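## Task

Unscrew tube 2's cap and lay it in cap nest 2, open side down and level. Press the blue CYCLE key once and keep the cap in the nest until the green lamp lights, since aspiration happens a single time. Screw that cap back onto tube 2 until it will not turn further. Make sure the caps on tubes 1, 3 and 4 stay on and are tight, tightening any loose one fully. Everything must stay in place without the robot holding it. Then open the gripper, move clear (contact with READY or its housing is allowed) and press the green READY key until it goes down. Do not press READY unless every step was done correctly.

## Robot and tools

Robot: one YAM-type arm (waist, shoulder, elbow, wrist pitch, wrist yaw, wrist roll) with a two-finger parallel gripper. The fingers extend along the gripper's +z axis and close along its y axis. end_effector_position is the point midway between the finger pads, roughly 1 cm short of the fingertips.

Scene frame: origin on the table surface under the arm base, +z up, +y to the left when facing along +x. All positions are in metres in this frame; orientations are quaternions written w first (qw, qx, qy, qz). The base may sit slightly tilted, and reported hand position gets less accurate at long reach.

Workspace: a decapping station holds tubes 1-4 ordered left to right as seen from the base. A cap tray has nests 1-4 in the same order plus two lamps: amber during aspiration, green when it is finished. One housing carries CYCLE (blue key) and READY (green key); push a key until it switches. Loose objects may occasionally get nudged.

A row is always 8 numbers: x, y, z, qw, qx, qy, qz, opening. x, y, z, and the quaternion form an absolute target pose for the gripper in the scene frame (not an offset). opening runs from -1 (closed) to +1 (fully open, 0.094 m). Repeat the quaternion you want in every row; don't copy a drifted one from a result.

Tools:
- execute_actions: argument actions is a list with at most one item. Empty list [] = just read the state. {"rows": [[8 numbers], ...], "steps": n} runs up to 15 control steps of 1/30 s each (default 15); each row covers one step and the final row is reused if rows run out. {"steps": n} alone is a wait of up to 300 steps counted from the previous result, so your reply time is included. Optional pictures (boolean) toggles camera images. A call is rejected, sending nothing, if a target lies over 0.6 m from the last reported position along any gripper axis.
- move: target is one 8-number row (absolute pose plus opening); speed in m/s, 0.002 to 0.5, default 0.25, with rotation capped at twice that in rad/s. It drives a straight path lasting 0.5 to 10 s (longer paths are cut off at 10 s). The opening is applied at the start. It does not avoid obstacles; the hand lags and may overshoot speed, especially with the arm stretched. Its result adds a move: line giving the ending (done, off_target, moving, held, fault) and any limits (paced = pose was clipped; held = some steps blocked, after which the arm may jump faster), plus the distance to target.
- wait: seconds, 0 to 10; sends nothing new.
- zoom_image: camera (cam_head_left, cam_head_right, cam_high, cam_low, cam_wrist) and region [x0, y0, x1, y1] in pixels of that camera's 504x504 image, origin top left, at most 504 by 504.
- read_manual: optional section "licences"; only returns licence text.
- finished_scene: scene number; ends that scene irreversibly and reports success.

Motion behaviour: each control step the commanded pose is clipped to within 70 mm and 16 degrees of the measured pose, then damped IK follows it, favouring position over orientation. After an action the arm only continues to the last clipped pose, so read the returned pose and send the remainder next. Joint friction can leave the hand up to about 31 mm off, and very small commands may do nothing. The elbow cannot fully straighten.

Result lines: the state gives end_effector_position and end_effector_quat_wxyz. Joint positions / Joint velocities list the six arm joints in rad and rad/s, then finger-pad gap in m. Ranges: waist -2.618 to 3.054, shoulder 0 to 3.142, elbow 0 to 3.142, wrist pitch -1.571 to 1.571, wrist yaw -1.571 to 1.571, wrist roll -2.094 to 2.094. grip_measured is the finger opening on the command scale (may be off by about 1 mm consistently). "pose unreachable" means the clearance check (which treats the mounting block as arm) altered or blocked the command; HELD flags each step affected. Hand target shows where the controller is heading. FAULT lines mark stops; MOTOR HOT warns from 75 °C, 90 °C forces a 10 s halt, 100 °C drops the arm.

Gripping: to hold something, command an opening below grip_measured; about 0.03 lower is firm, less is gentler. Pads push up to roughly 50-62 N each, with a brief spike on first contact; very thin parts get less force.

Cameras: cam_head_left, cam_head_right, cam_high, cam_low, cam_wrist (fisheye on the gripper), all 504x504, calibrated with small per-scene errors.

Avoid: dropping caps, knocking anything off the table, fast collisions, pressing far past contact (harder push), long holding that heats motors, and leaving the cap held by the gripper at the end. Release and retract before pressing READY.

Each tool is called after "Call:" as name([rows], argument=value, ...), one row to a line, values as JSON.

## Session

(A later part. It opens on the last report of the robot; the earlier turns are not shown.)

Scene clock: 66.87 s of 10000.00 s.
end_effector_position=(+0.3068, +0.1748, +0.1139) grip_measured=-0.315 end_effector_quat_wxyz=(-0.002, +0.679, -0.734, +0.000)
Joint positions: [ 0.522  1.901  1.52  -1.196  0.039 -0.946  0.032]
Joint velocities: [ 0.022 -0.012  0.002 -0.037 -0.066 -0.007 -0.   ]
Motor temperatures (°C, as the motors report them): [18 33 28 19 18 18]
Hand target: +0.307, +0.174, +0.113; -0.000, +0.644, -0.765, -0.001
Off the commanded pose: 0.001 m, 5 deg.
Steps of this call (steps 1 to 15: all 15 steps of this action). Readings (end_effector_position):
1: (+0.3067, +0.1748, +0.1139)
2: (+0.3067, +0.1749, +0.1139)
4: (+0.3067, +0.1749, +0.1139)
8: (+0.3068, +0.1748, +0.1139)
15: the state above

Call:
execute_actions([
  {"rows":[[0.3068,0.1748,0.114,0,-0.679,0.734,0,0.05]],"steps":10},
], pictures=false)

Call:
move(target=[0.3068,0.1748,0.148,0,-0.72,0.694,0,0.05], speed=0.2)

Call:
move(target=[0.2575,0.2655,0.143,0,-0.866,0.5,0,0.05], speed=0.2)

Call:
move(target=[0.2575,0.2665,0.109,0,-0.866,0.5,0,0.05], speed=0.06)

Call:
execute_actions([
  {"rows":[[0.2571,0.2662,0.113,0,-0.866,0.5,0,-0.36]]},
], pictures=false)

Call:
execute_actions([
  {"rows":[[0.2571,0.2662,0.113,0,-0.766,0.643,0,-0.36]]},
], pictures=false)

Scene clock: 69.40 s of 10000.00 s.
end_effector_position=(+0.3068, +0.1748, +0.1139) grip_measured=+0.048 end_effector_quat_wxyz=(-0.002, +0.680, -0.734, +0.000)
Joint positions: [ 0.522  1.901  1.52  -1.196  0.039 -0.948  0.049]
Joint velocities: [-0.007  0.022  0.017 -0.037  0.066  0.022  0.   ]
Motor temperatures (°C, as the motors report them): [18 33 28 19 18 18]
Hand target: +0.307, +0.175, +0.114; -0.000, +0.679, -0.734, +0.000
Off the commanded pose: 0.000 m, 0 deg.
Steps of this call (steps 1 to 66: nothing new was sent; steps 67 to 76: all 10 steps of this action). Readings (end_effector_position):
67: (+0.3068, +0.1748, +0.1139)
68: (+0.3068, +0.1748, +0.1139)
70: (+0.3068, +0.1748, +0.1139)
74: (+0.3068, +0.1748, +0.1139)
76: the state above

Scene clock: 70.60 s of 10000.00 s.
end_effector_position=(+0.3071, +0.1736, +0.1426) grip_measured=+0.048 end_effector_quat_wxyz=(+0.003, +0.715, -0.700, -0.001)
Joint positions: [ 0.522  1.901  1.634 -1.32   0.039 -1.046  0.049]
Joint velocities: [-0.022 -0.012 -0.002 -0.007 -0.037  0.007  0.   ]
Motor temperatures (°C, as the motors report them): [18 33 28 19 18 18]
Hand target: +0.307, +0.175, +0.148; -0.000, +0.720, -0.694, +0.000
Off the commanded pose: 0.006 m, 1 deg.
move: done
camera_calibration (this result's frames):
cam_wrist: T_world_to_cam=[[0.973748, 0.226663, 0.0209296, -0.346251], [0.177562, -0.813891, 0.55322, 0.0383896], [0.142429, -0.534981, -0.832772, 0.264623], [0, 0, 0, 1]] pos_world=[0.292654, 0.251296, 0.20638]

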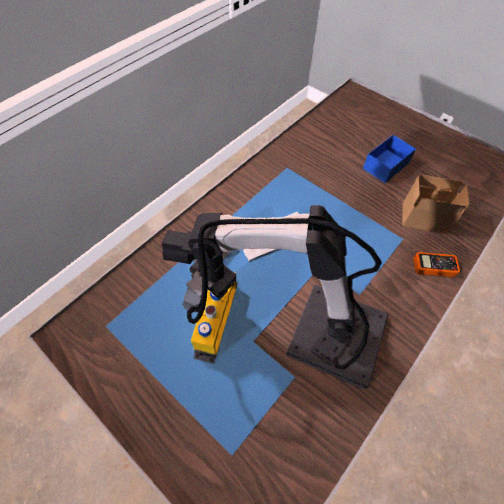

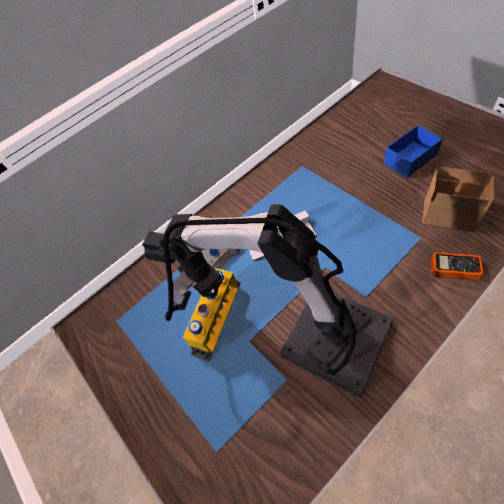

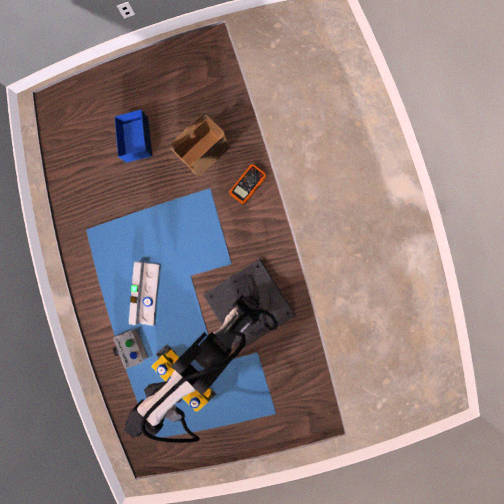

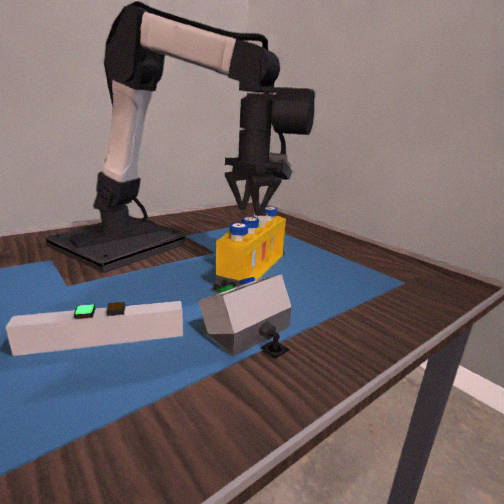

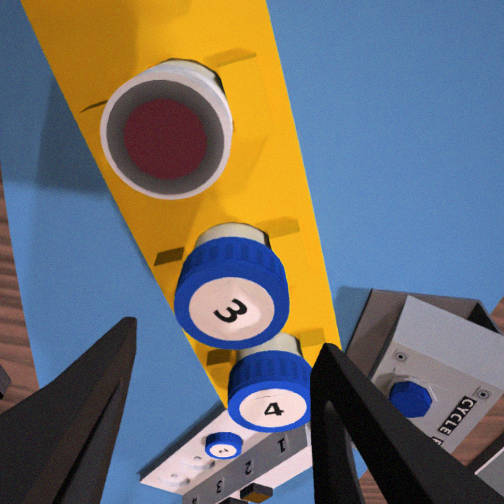

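Scene clock: 72.27 s of 10000.00 s.
end_effector_position=(+0.2562, +0.2630, +0.1429) grip_measured=+0.048 end_effector_quat_wxyz=(-0.003, +0.862, -0.507, +0.003)
Joint positions: [ 0.803  1.961  1.702 -1.325  0.039 -1.251  0.049]
Joint velocities: [ 0.002 -0.012  0.002 -0.022 -0.037 -0.037 -0.   ]
Motor temperatures (°C, as the motors report them): [18 33 28 19 18 18]
Hand target: +0.256, +0.265, +0.143; +0.001, +0.866, -0.500, +0.001
Off the commanded pose: 0.003 m, 1 deg.
move: done
camera_calibration (this result's frames):
cam_wrist: T_world_to_cam=[[0.754779, 0.655086, 0.0342331, -0.375466], [0.531057, -0.640843, 0.554345, -0.0162217], [0.385082, -0.400228, -0.831583, 0.222125], [0, 0, 0, 1]] pos_world=[0.206472, 0.324468, 0.206561]

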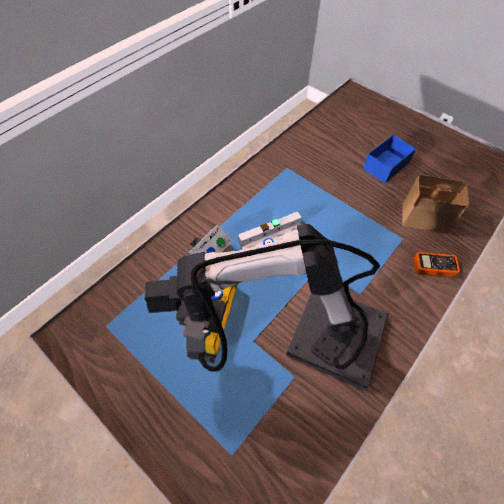

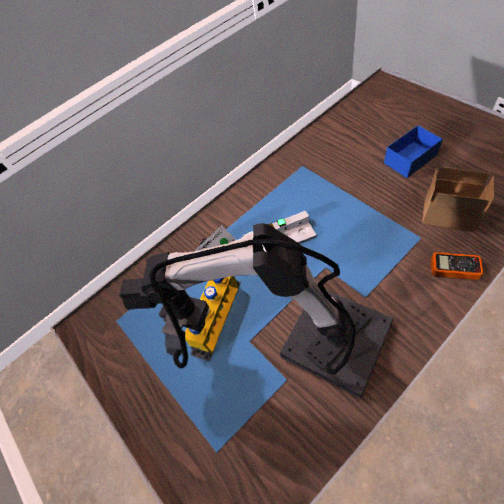

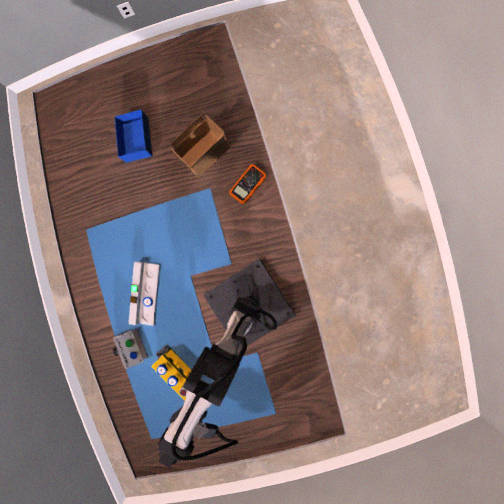

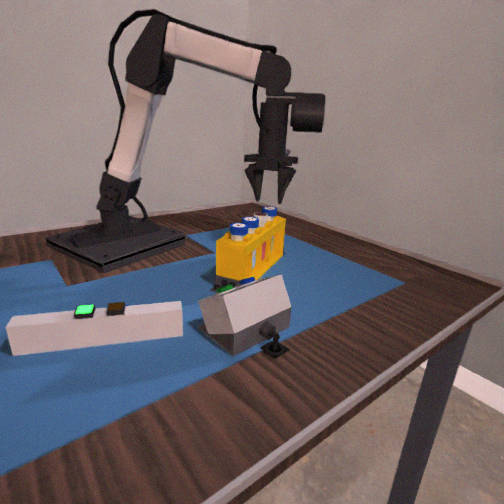

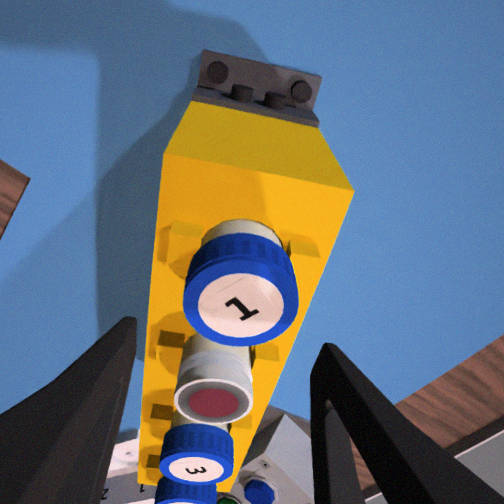

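Scene clock: 73.27 s of 10000.00 s.
end_effector_position=(+0.2573, +0.2655, +0.1161) grip_measured=+0.048 end_effector_quat_wxyz=(-0.003, +0.864, -0.504, +0.003)
Joint positions: [ 0.803  1.976  1.615 -1.223  0.039 -1.257  0.049]
Joint velocities: [-0.017 -0.002 -0.012  0.022  0.007  0.007  0.   ]
Motor temperatures (°C, as the motors report them): [18 33 28 19 18 18]
Hand target: +0.257, +0.266, +0.109; -0.000, +0.866, -0.500, +0.000
Off the commanded pose: 0.007 m, 1 deg.
move: done
camera_calibration (this result's frames):
cam_wrist: T_world_to_cam=[[0.750513, 0.659909, 0.0353477, -0.37733], [0.534739, -0.637846, 0.554262, -0.00206518], [0.388309, -0.397079, -0.831591, 0.198818], [0, 0, 0, 1]] pos_world=[0.207093, 0.326633, 0.179818]

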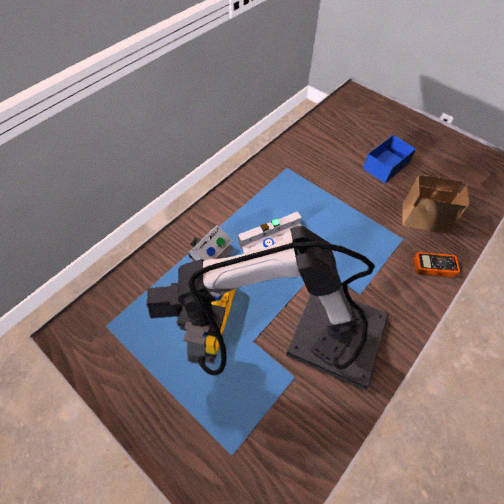

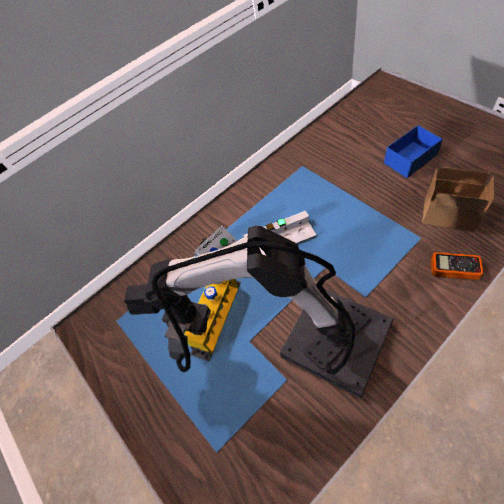

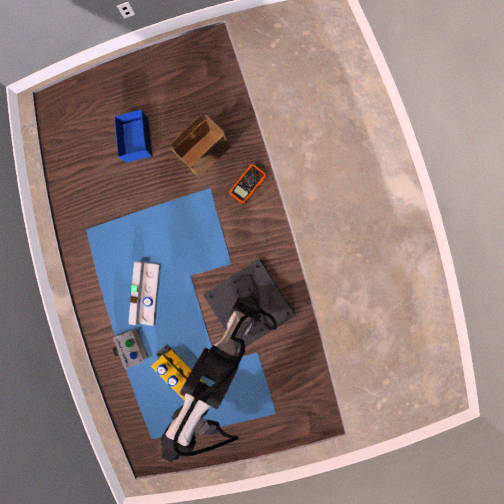

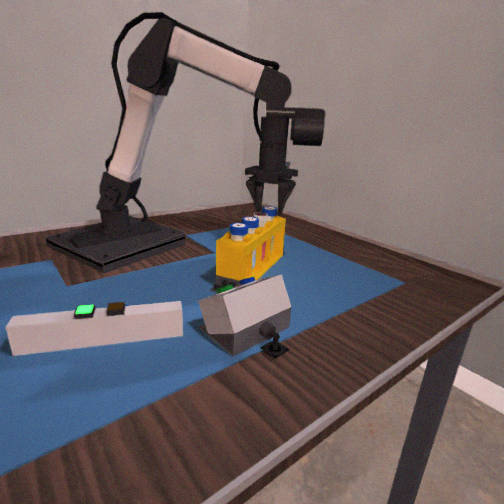

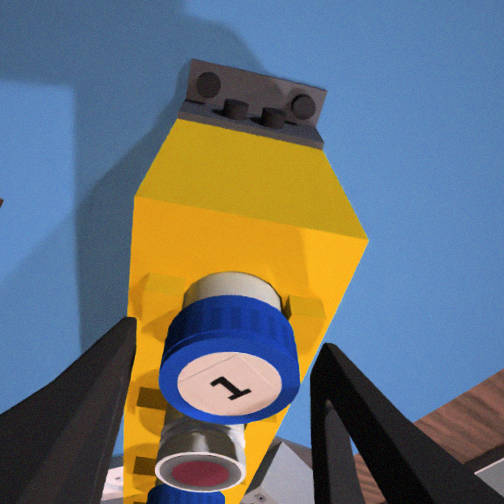

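Scene clock: 73.77 s of 10000.00 s.
end_effector_position=(+0.2577, +0.2657, +0.1161) grip_measured=-0.308 end_effector_quat_wxyz=(-0.004, +0.864, -0.504, +0.003)
Joint positions: [ 0.803  1.976  1.615 -1.221  0.04  -1.258  0.032]
Joint velocities: [ 0.017  0.002 -0.007 -0.007  0.066 -0.051  0.   ]
Motor temperatures (°C, as the motors report them): [18 33 28 19 18 18]
Hand target: +0.257, +0.266, +0.113; +0.000, +0.866, -0.500, +0.000
Off the commanded pose: 0.003 m, 1 deg.
Steps of this call (steps 1 to 15: all 15 steps of this action). Readings (end_effector_position):
1: (+0.2573, +0.2655, +0.1161)
2: (+0.2577, +0.2657, +0.1161)
4: (+0.2577, +0.2657, +0.1161)
8: (+0.2577, +0.2657, +0.1161)
15: the state above

Scene clock: 74.27 s of 10000.00 s.
end_effector_position=(+0.2577, +0.2657, +0.1161) grip_measured=-0.308 end_effector_quat_wxyz=(-0.005, +0.796, -0.605, +0.003)
Joint positions: [ 0.803  1.976  1.615 -1.221  0.04  -1.015  0.032]
Joint velocities: [ 0.007 -0.022  0.012  0.022 -0.022  0.022 -0.001]
Motor temperatures (°C, as the motors report them): [18 33 28 19 18 18]
Hand target: +0.257, +0.266, +0.113; -0.000, +0.767, -0.642, -0.001
Off the commanded pose: 0.003 m, 6 deg.
Steps of this call (steps 1 to 15: all 15 steps of this action). Readings (end_effector_position):
1: (+0.2577, +0.2657, +0.1161)
2: (+0.2576, +0.2658, +0.1161)
4: (+0.2576, +0.2658, +0.1161)
8: (+0.2577, +0.2657, +0.1161)
15: the state above

Call:
move(target=[0.2577,0.2657,0.1161,0,-0.796,0.605,0,0.05], speed=0.05)

Call:
move(target=[0.2577,0.2657,0.165,0,-0.796,0.605,0,0.05], speed=0.1)

Call:
move(target=[0.30,0.0,0.165,0,-0.3256,0.9455,0,0.0], speed=0.3)

Call:
move(target=[0.3496,-0.0978,0.07,0,0.1822,0.9833,0,0.0], speed=0.25)

Scene clock: 78.43 s of 10000.00 s.
end_effector_position=(+0.2575, +0.2656, +0.1161) grip_measured=+0.048 end_effector_quat_wxyz=(-0.004, +0.797, -0.604, +0.003)
Joint positions: [ 0.803  1.976  1.615 -1.222  0.04  -1.016  0.049]
Joint velocities: [-0.007 -0.007 -0.002 -0.007 -0.022 -0.037 -0.   ]
Motor temperatures (°C, as the motors report them): [18 33 28 19 18 18]
Hand target: +0.258, +0.266, +0.116; -0.000, +0.796, -0.605, -0.000
Off the commanded pose: 0.000 m, 1 deg.
move: done
camera_calibration (this result's frames):
cam_wrist: T_world_to_cam=[[0.886358, 0.46153, 0.0368676, -0.360008], [0.366637, -0.748282, 0.552857, 0.0706282], [0.282747, -0.476512, -0.83246, 0.247134], [0, 0, 0, 1]] pos_world=[0.223324, 0.336767, 0.179955]

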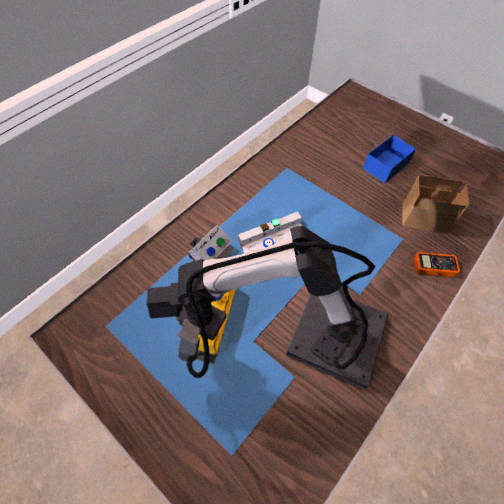

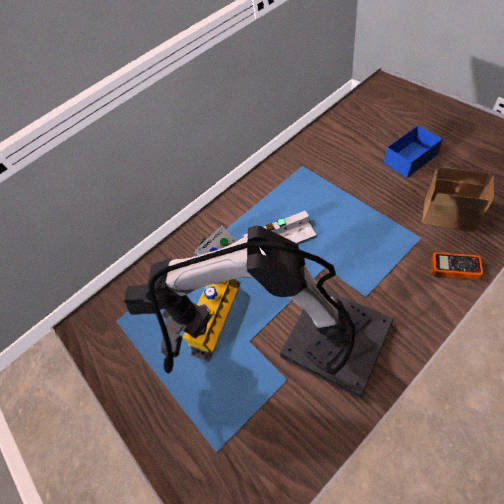

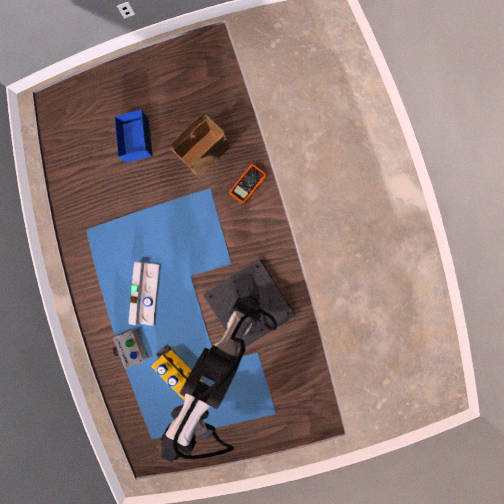

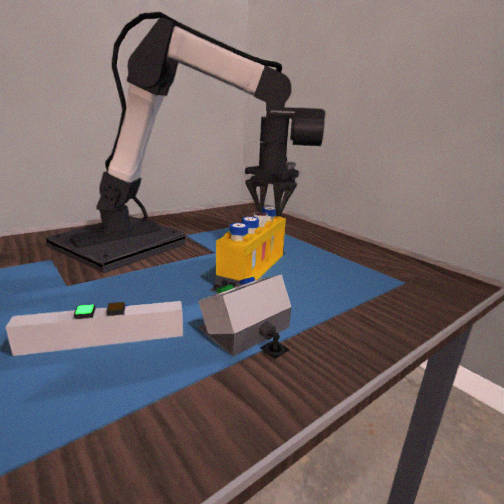

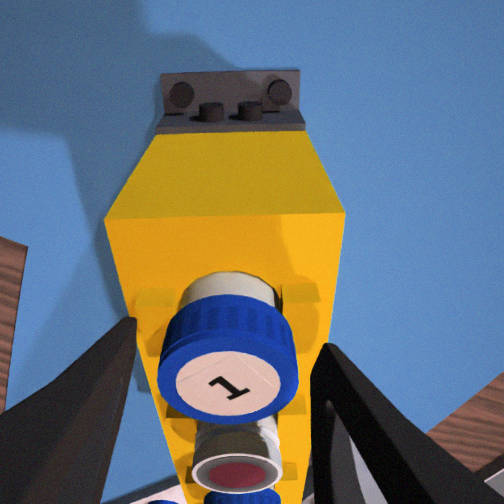

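Scene clock: 79.50 s of 10000.00 s.
end_effector_position=(+0.2591, +0.2647, +0.1655) grip_measured=+0.048 end_effector_quat_wxyz=(-0.005, +0.797, -0.604, +0.003)
Joint positions: [ 0.803  1.976  1.811 -1.417  0.04  -1.016  0.049]
Joint velocities: [-0.017  0.002  0.002 -0.081  0.051 -0.007 -0.001]
Motor temperatures (°C, as the motors report them): [18 33 28 19 18 18]
Hand target: +0.258, +0.266, +0.165; -0.000, +0.796, -0.605, +0.000
Off the commanded pose: 0.002 m, 1 deg.
move: done
camera_calibration (this result's frames):
cam_wrist: T_world_to_cam=[[0.886344, 0.461441, 0.0383004, -0.363045], [0.366027, -0.748922, 0.552395, 0.0425483], [0.283581, -0.475593, -0.832702, 0.286958], [0, 0, 0, 1]] pos_world=[0.224833, 0.335864, 0.229352]

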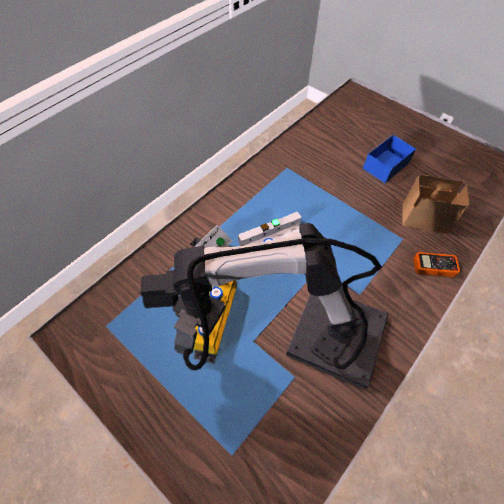

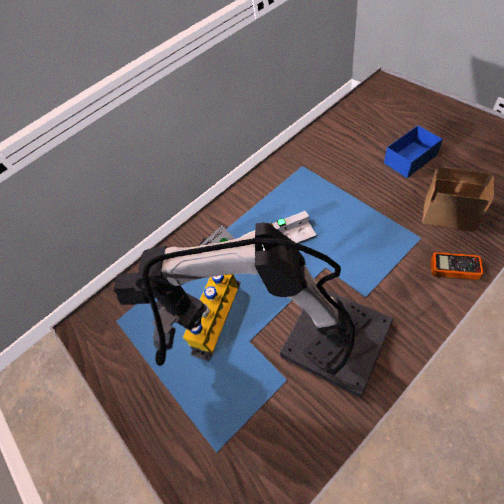

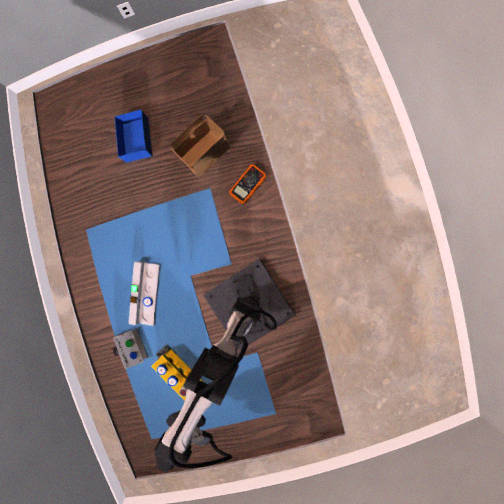

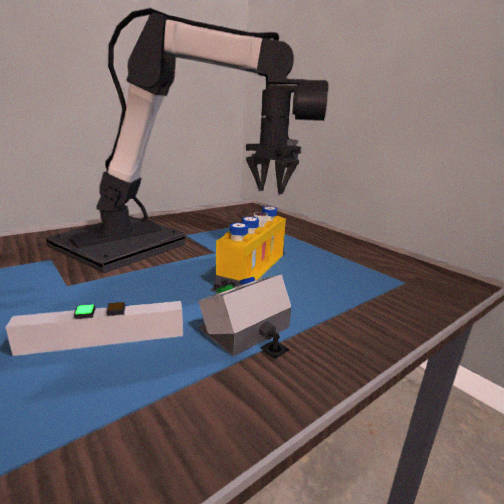

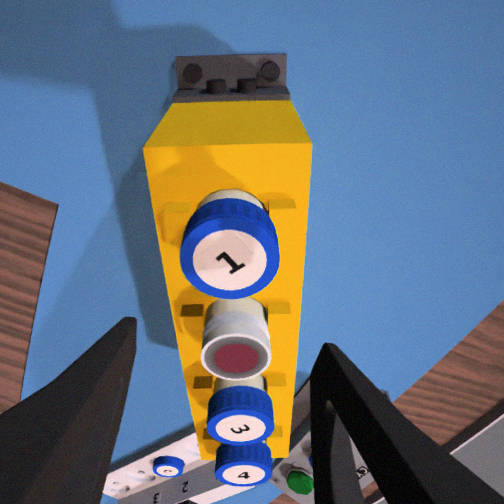

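Scene clock: 81.87 s of 10000.00 s.
end_effector_position=(+0.3009, -0.0011, +0.1623) grip_measured=+0.002 end_effector_quat_wxyz=(-0.011, -0.333, +0.943, +0.004)
Joint positions: [ 0.011  1.686  1.474 -1.372  0.038 -0.642  0.047]
Joint velocities: [-0.012 -0.027  0.007  0.022 -0.037  0.022 -0.001]
Motor temperatures (°C, as the motors report them): [18 33 28 19 18 18]
Hand target: +0.304, -0.000, +0.166; +0.002, -0.326, +0.945, +0.004
Off the commanded pose: 0.003 m, 2 deg.
move: done
camera_calibration (this result's frames):
cam_wrist: T_world_to_cam=[[0.774739, -0.632227, 0.00831204, -0.240055], [-0.525729, -0.636821, 0.563975, 0.0964946], [-0.351267, -0.441304, -0.82575, 0.335933], [0, 0, 0, 1]] pos_world=[0.354712, 0.0579291, 0.224971]

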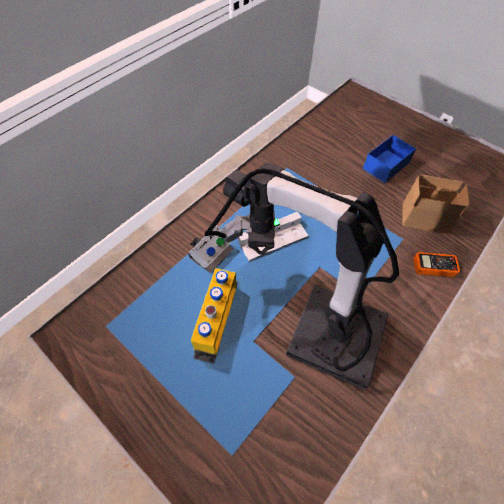

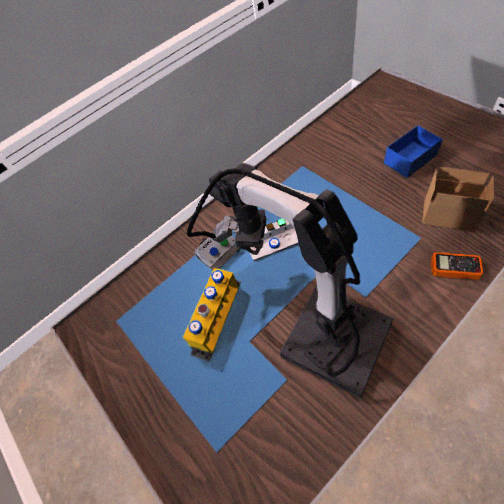

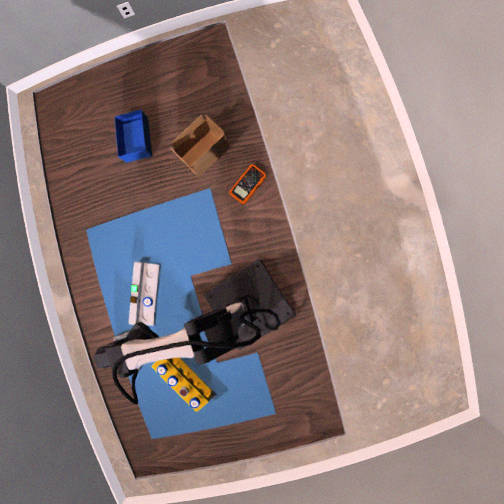

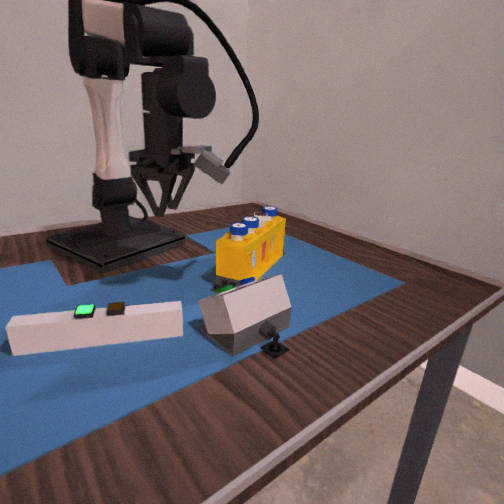

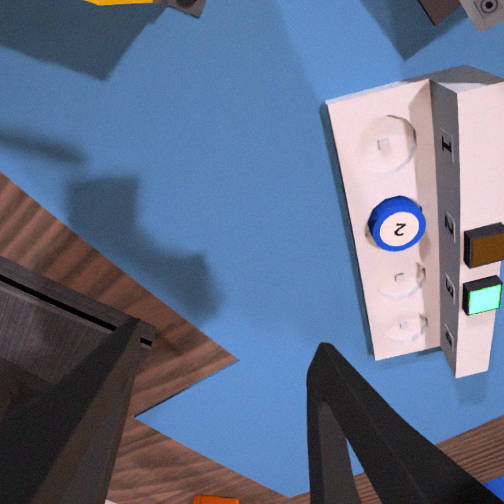

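Scene clock: 84.47 s of 10000.00 s.
end_effector_position=(+0.3463, -0.0959, +0.0730) grip_measured=+0.002 end_effector_quat_wxyz=(-0.002, +0.173, +0.985, -0.001)
Joint positions: [-0.272  1.919  1.423 -1.058  0.038  0.1    0.047]
Joint velocities: [-0.017 -0.002 -0.022  0.007 -0.037  0.081 -0.   ]
Motor temperatures (°C, as the motors report them): [18 33 28 19 18 18]
Hand target: +0.349, -0.097, +0.069; +0.001, +0.182, +0.983, +0.001
Off the commanded pose: 0.005 m, 1 deg.
move: done
camera_calibration (this result's frames):
cam_wrist: T_world_to_cam=[[-0.139601, -0.989765, 0.0296134, -0.0536569], [-0.821079, 0.132421, 0.555241, 0.287041], [-0.55348, 0.0531972, -0.831162, 0.354113], [0, 0, 0, 1]] pos_world=[0.424187, -0.109956, 0.136538]

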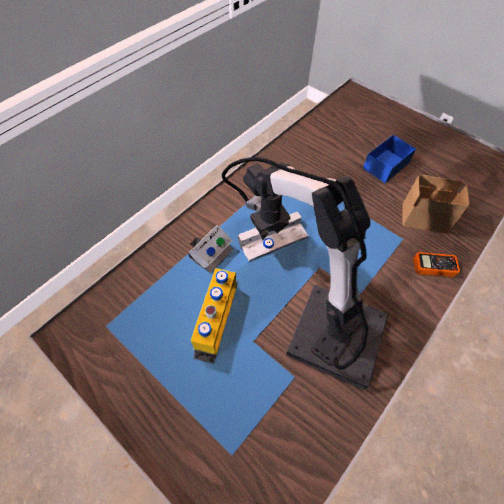

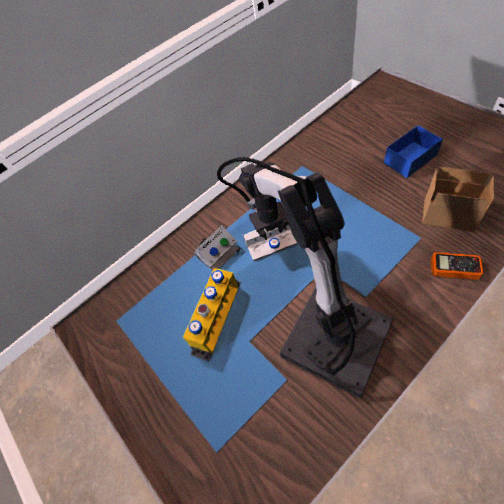

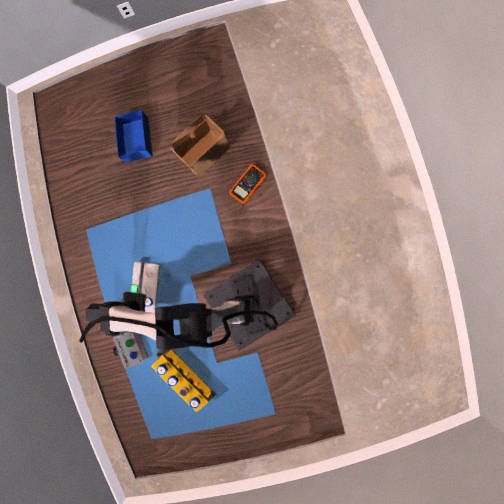

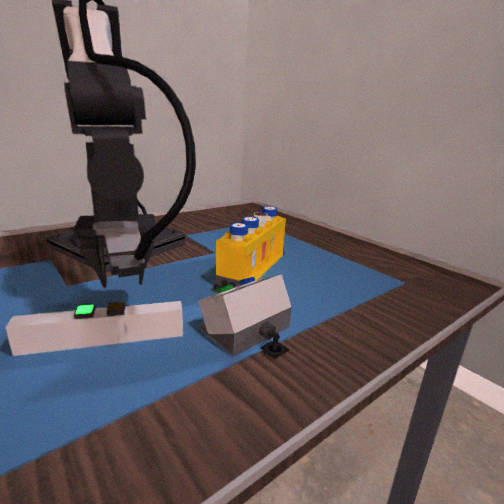

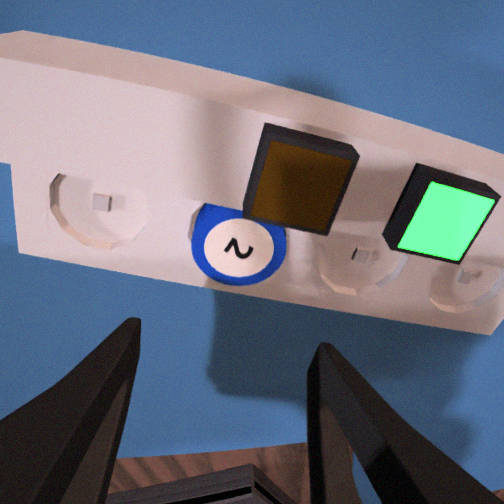

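Call:
move(target=[0.352,-0.0995,0.014,0,0.1822,0.9833,0,0.0], speed=0.04)

Scene clock: 86.73 s of 10000.00 s.
end_effector_position=(+0.3533, -0.0977, +0.0214) grip_measured=+0.002 end_effector_quat_wxyz=(+0.004, +0.177, +0.984, -0.002)
Joint positions: [-0.277  2.004  1.327 -0.864  0.038  0.103  0.047]
Joint velocities: [-0.007 -0.017 -0.007  0.037  0.007  0.022 -0.001]
Motor temperatures (°C, as the motors report them): [18 33 28 19 18 18]
Hand target: +0.351, -0.099, +0.014; +0.000, +0.182, +0.983, +0.000
Off the commanded pose: 0.008 m, 1 deg.
move: done
camera_calibration (this result's frames):
cam_wrist: T_world_to_cam=[[-0.147939, -0.98851, 0.0310237, -0.0498948], [-0.826583, 0.140807, 0.544917, 0.324671], [-0.543024, 0.0549709, -0.837916, 0.311824], [0, 0, 0, 1]] pos_world=[0.430314, -0.112179, 0.0859114]

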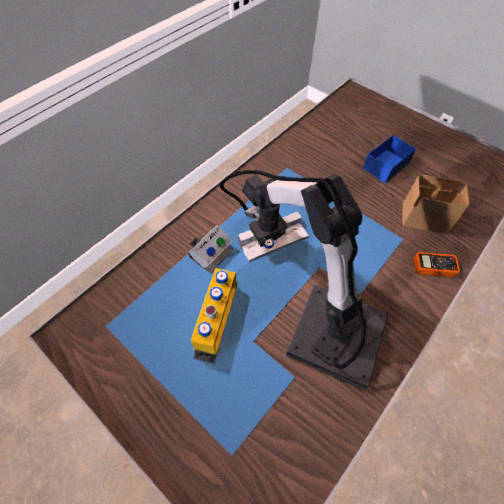

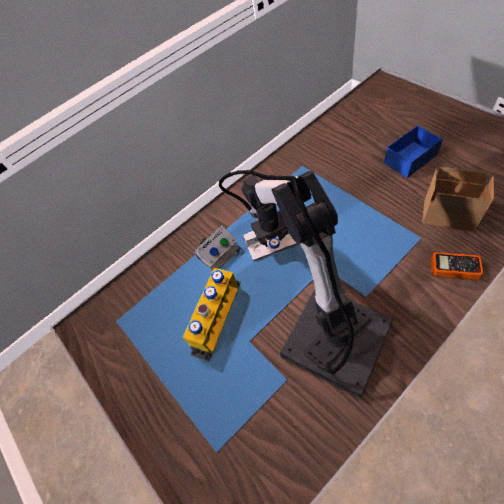

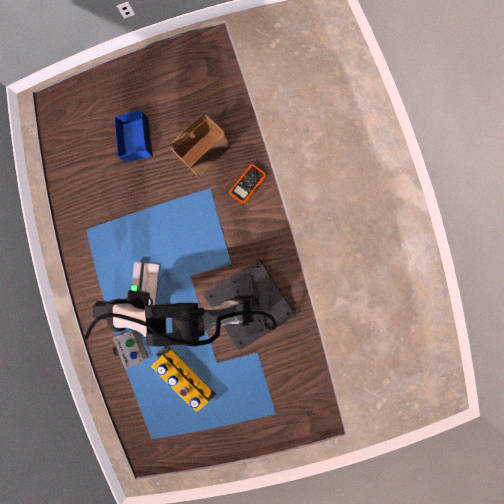

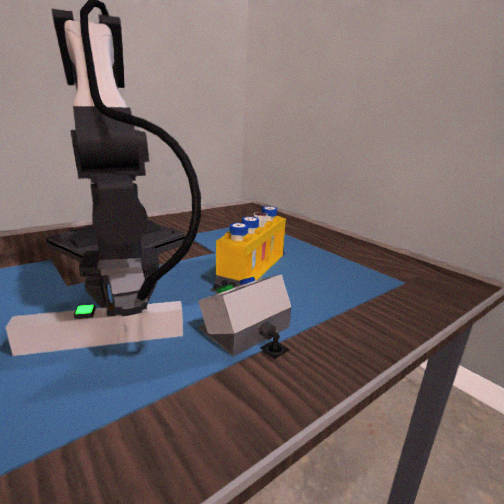

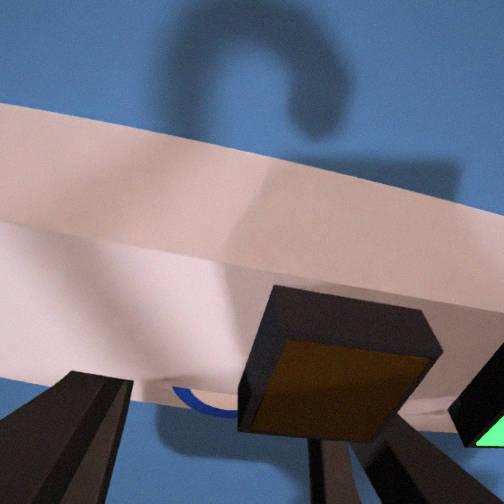

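Overshot x by 3.7 mm; nudge back.

Call:
move(target=[0.346,-0.0985,0.015,0,0.1822,0.9833,0,0.0], speed=0.02)

Scene clock: 88.07 s of 10000.00 s.
end_effector_position=(+0.3513, -0.0971, +0.0193) grip_measured=+0.002 end_effector_quat_wxyz=(+0.002, +0.177, +0.984, -0.002)
Joint positions: [-0.277  2.004  1.317 -0.859  0.037  0.103  0.047]
Joint velocities: [-0.017 -0.002  0.007  0.007 -0.037  0.037  0.001]
Motor temperatures (°C, as the motors report them): [18 33 28 19 18 18]
Hand target: +0.346, -0.098, +0.015; -0.000, +0.182, +0.983, +0.000
Off the commanded pose: 0.007 m, 1 deg.
move: done
camera_calibration (this result's frames):
cam_wrist: T_world_to_cam=[[-0.147672, -0.988575, 0.0302078, -0.049564], [-0.824436, 0.13991, 0.548389, 0.323178], [-0.54635, 0.0560772, -0.835678, 0.310219], [0, 0, 0, 1]] pos_world=[0.428609, -0.11161, 0.083513]

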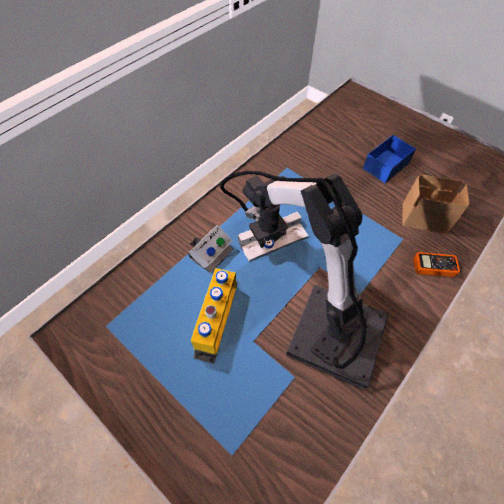

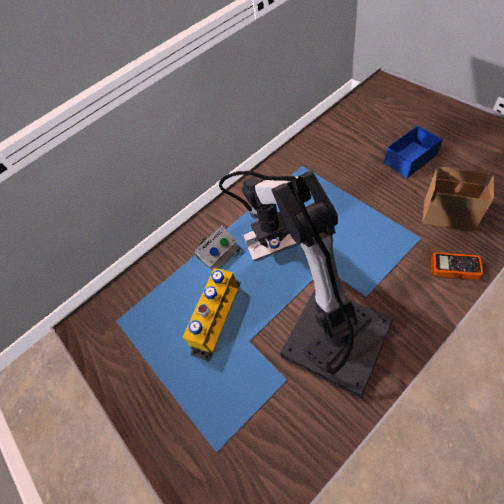

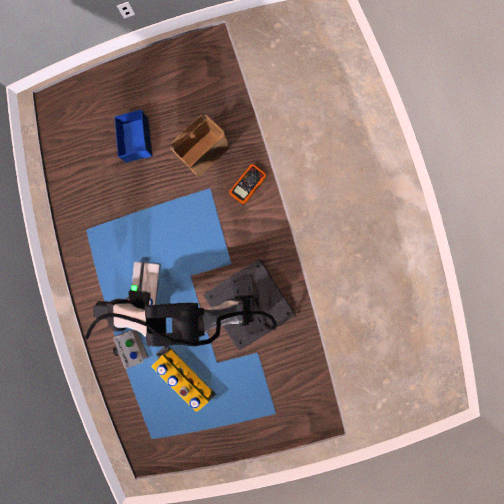

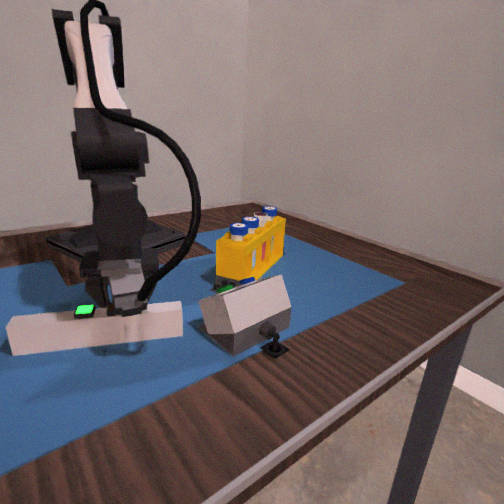

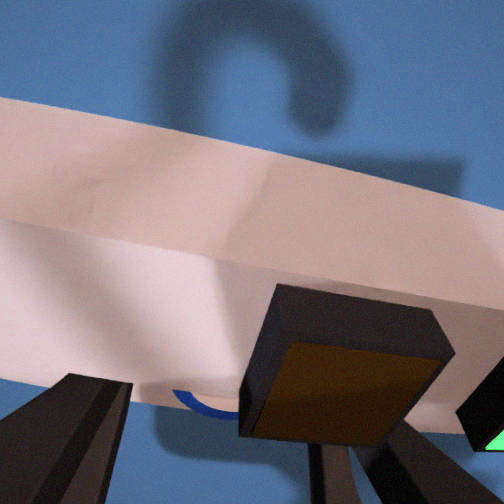

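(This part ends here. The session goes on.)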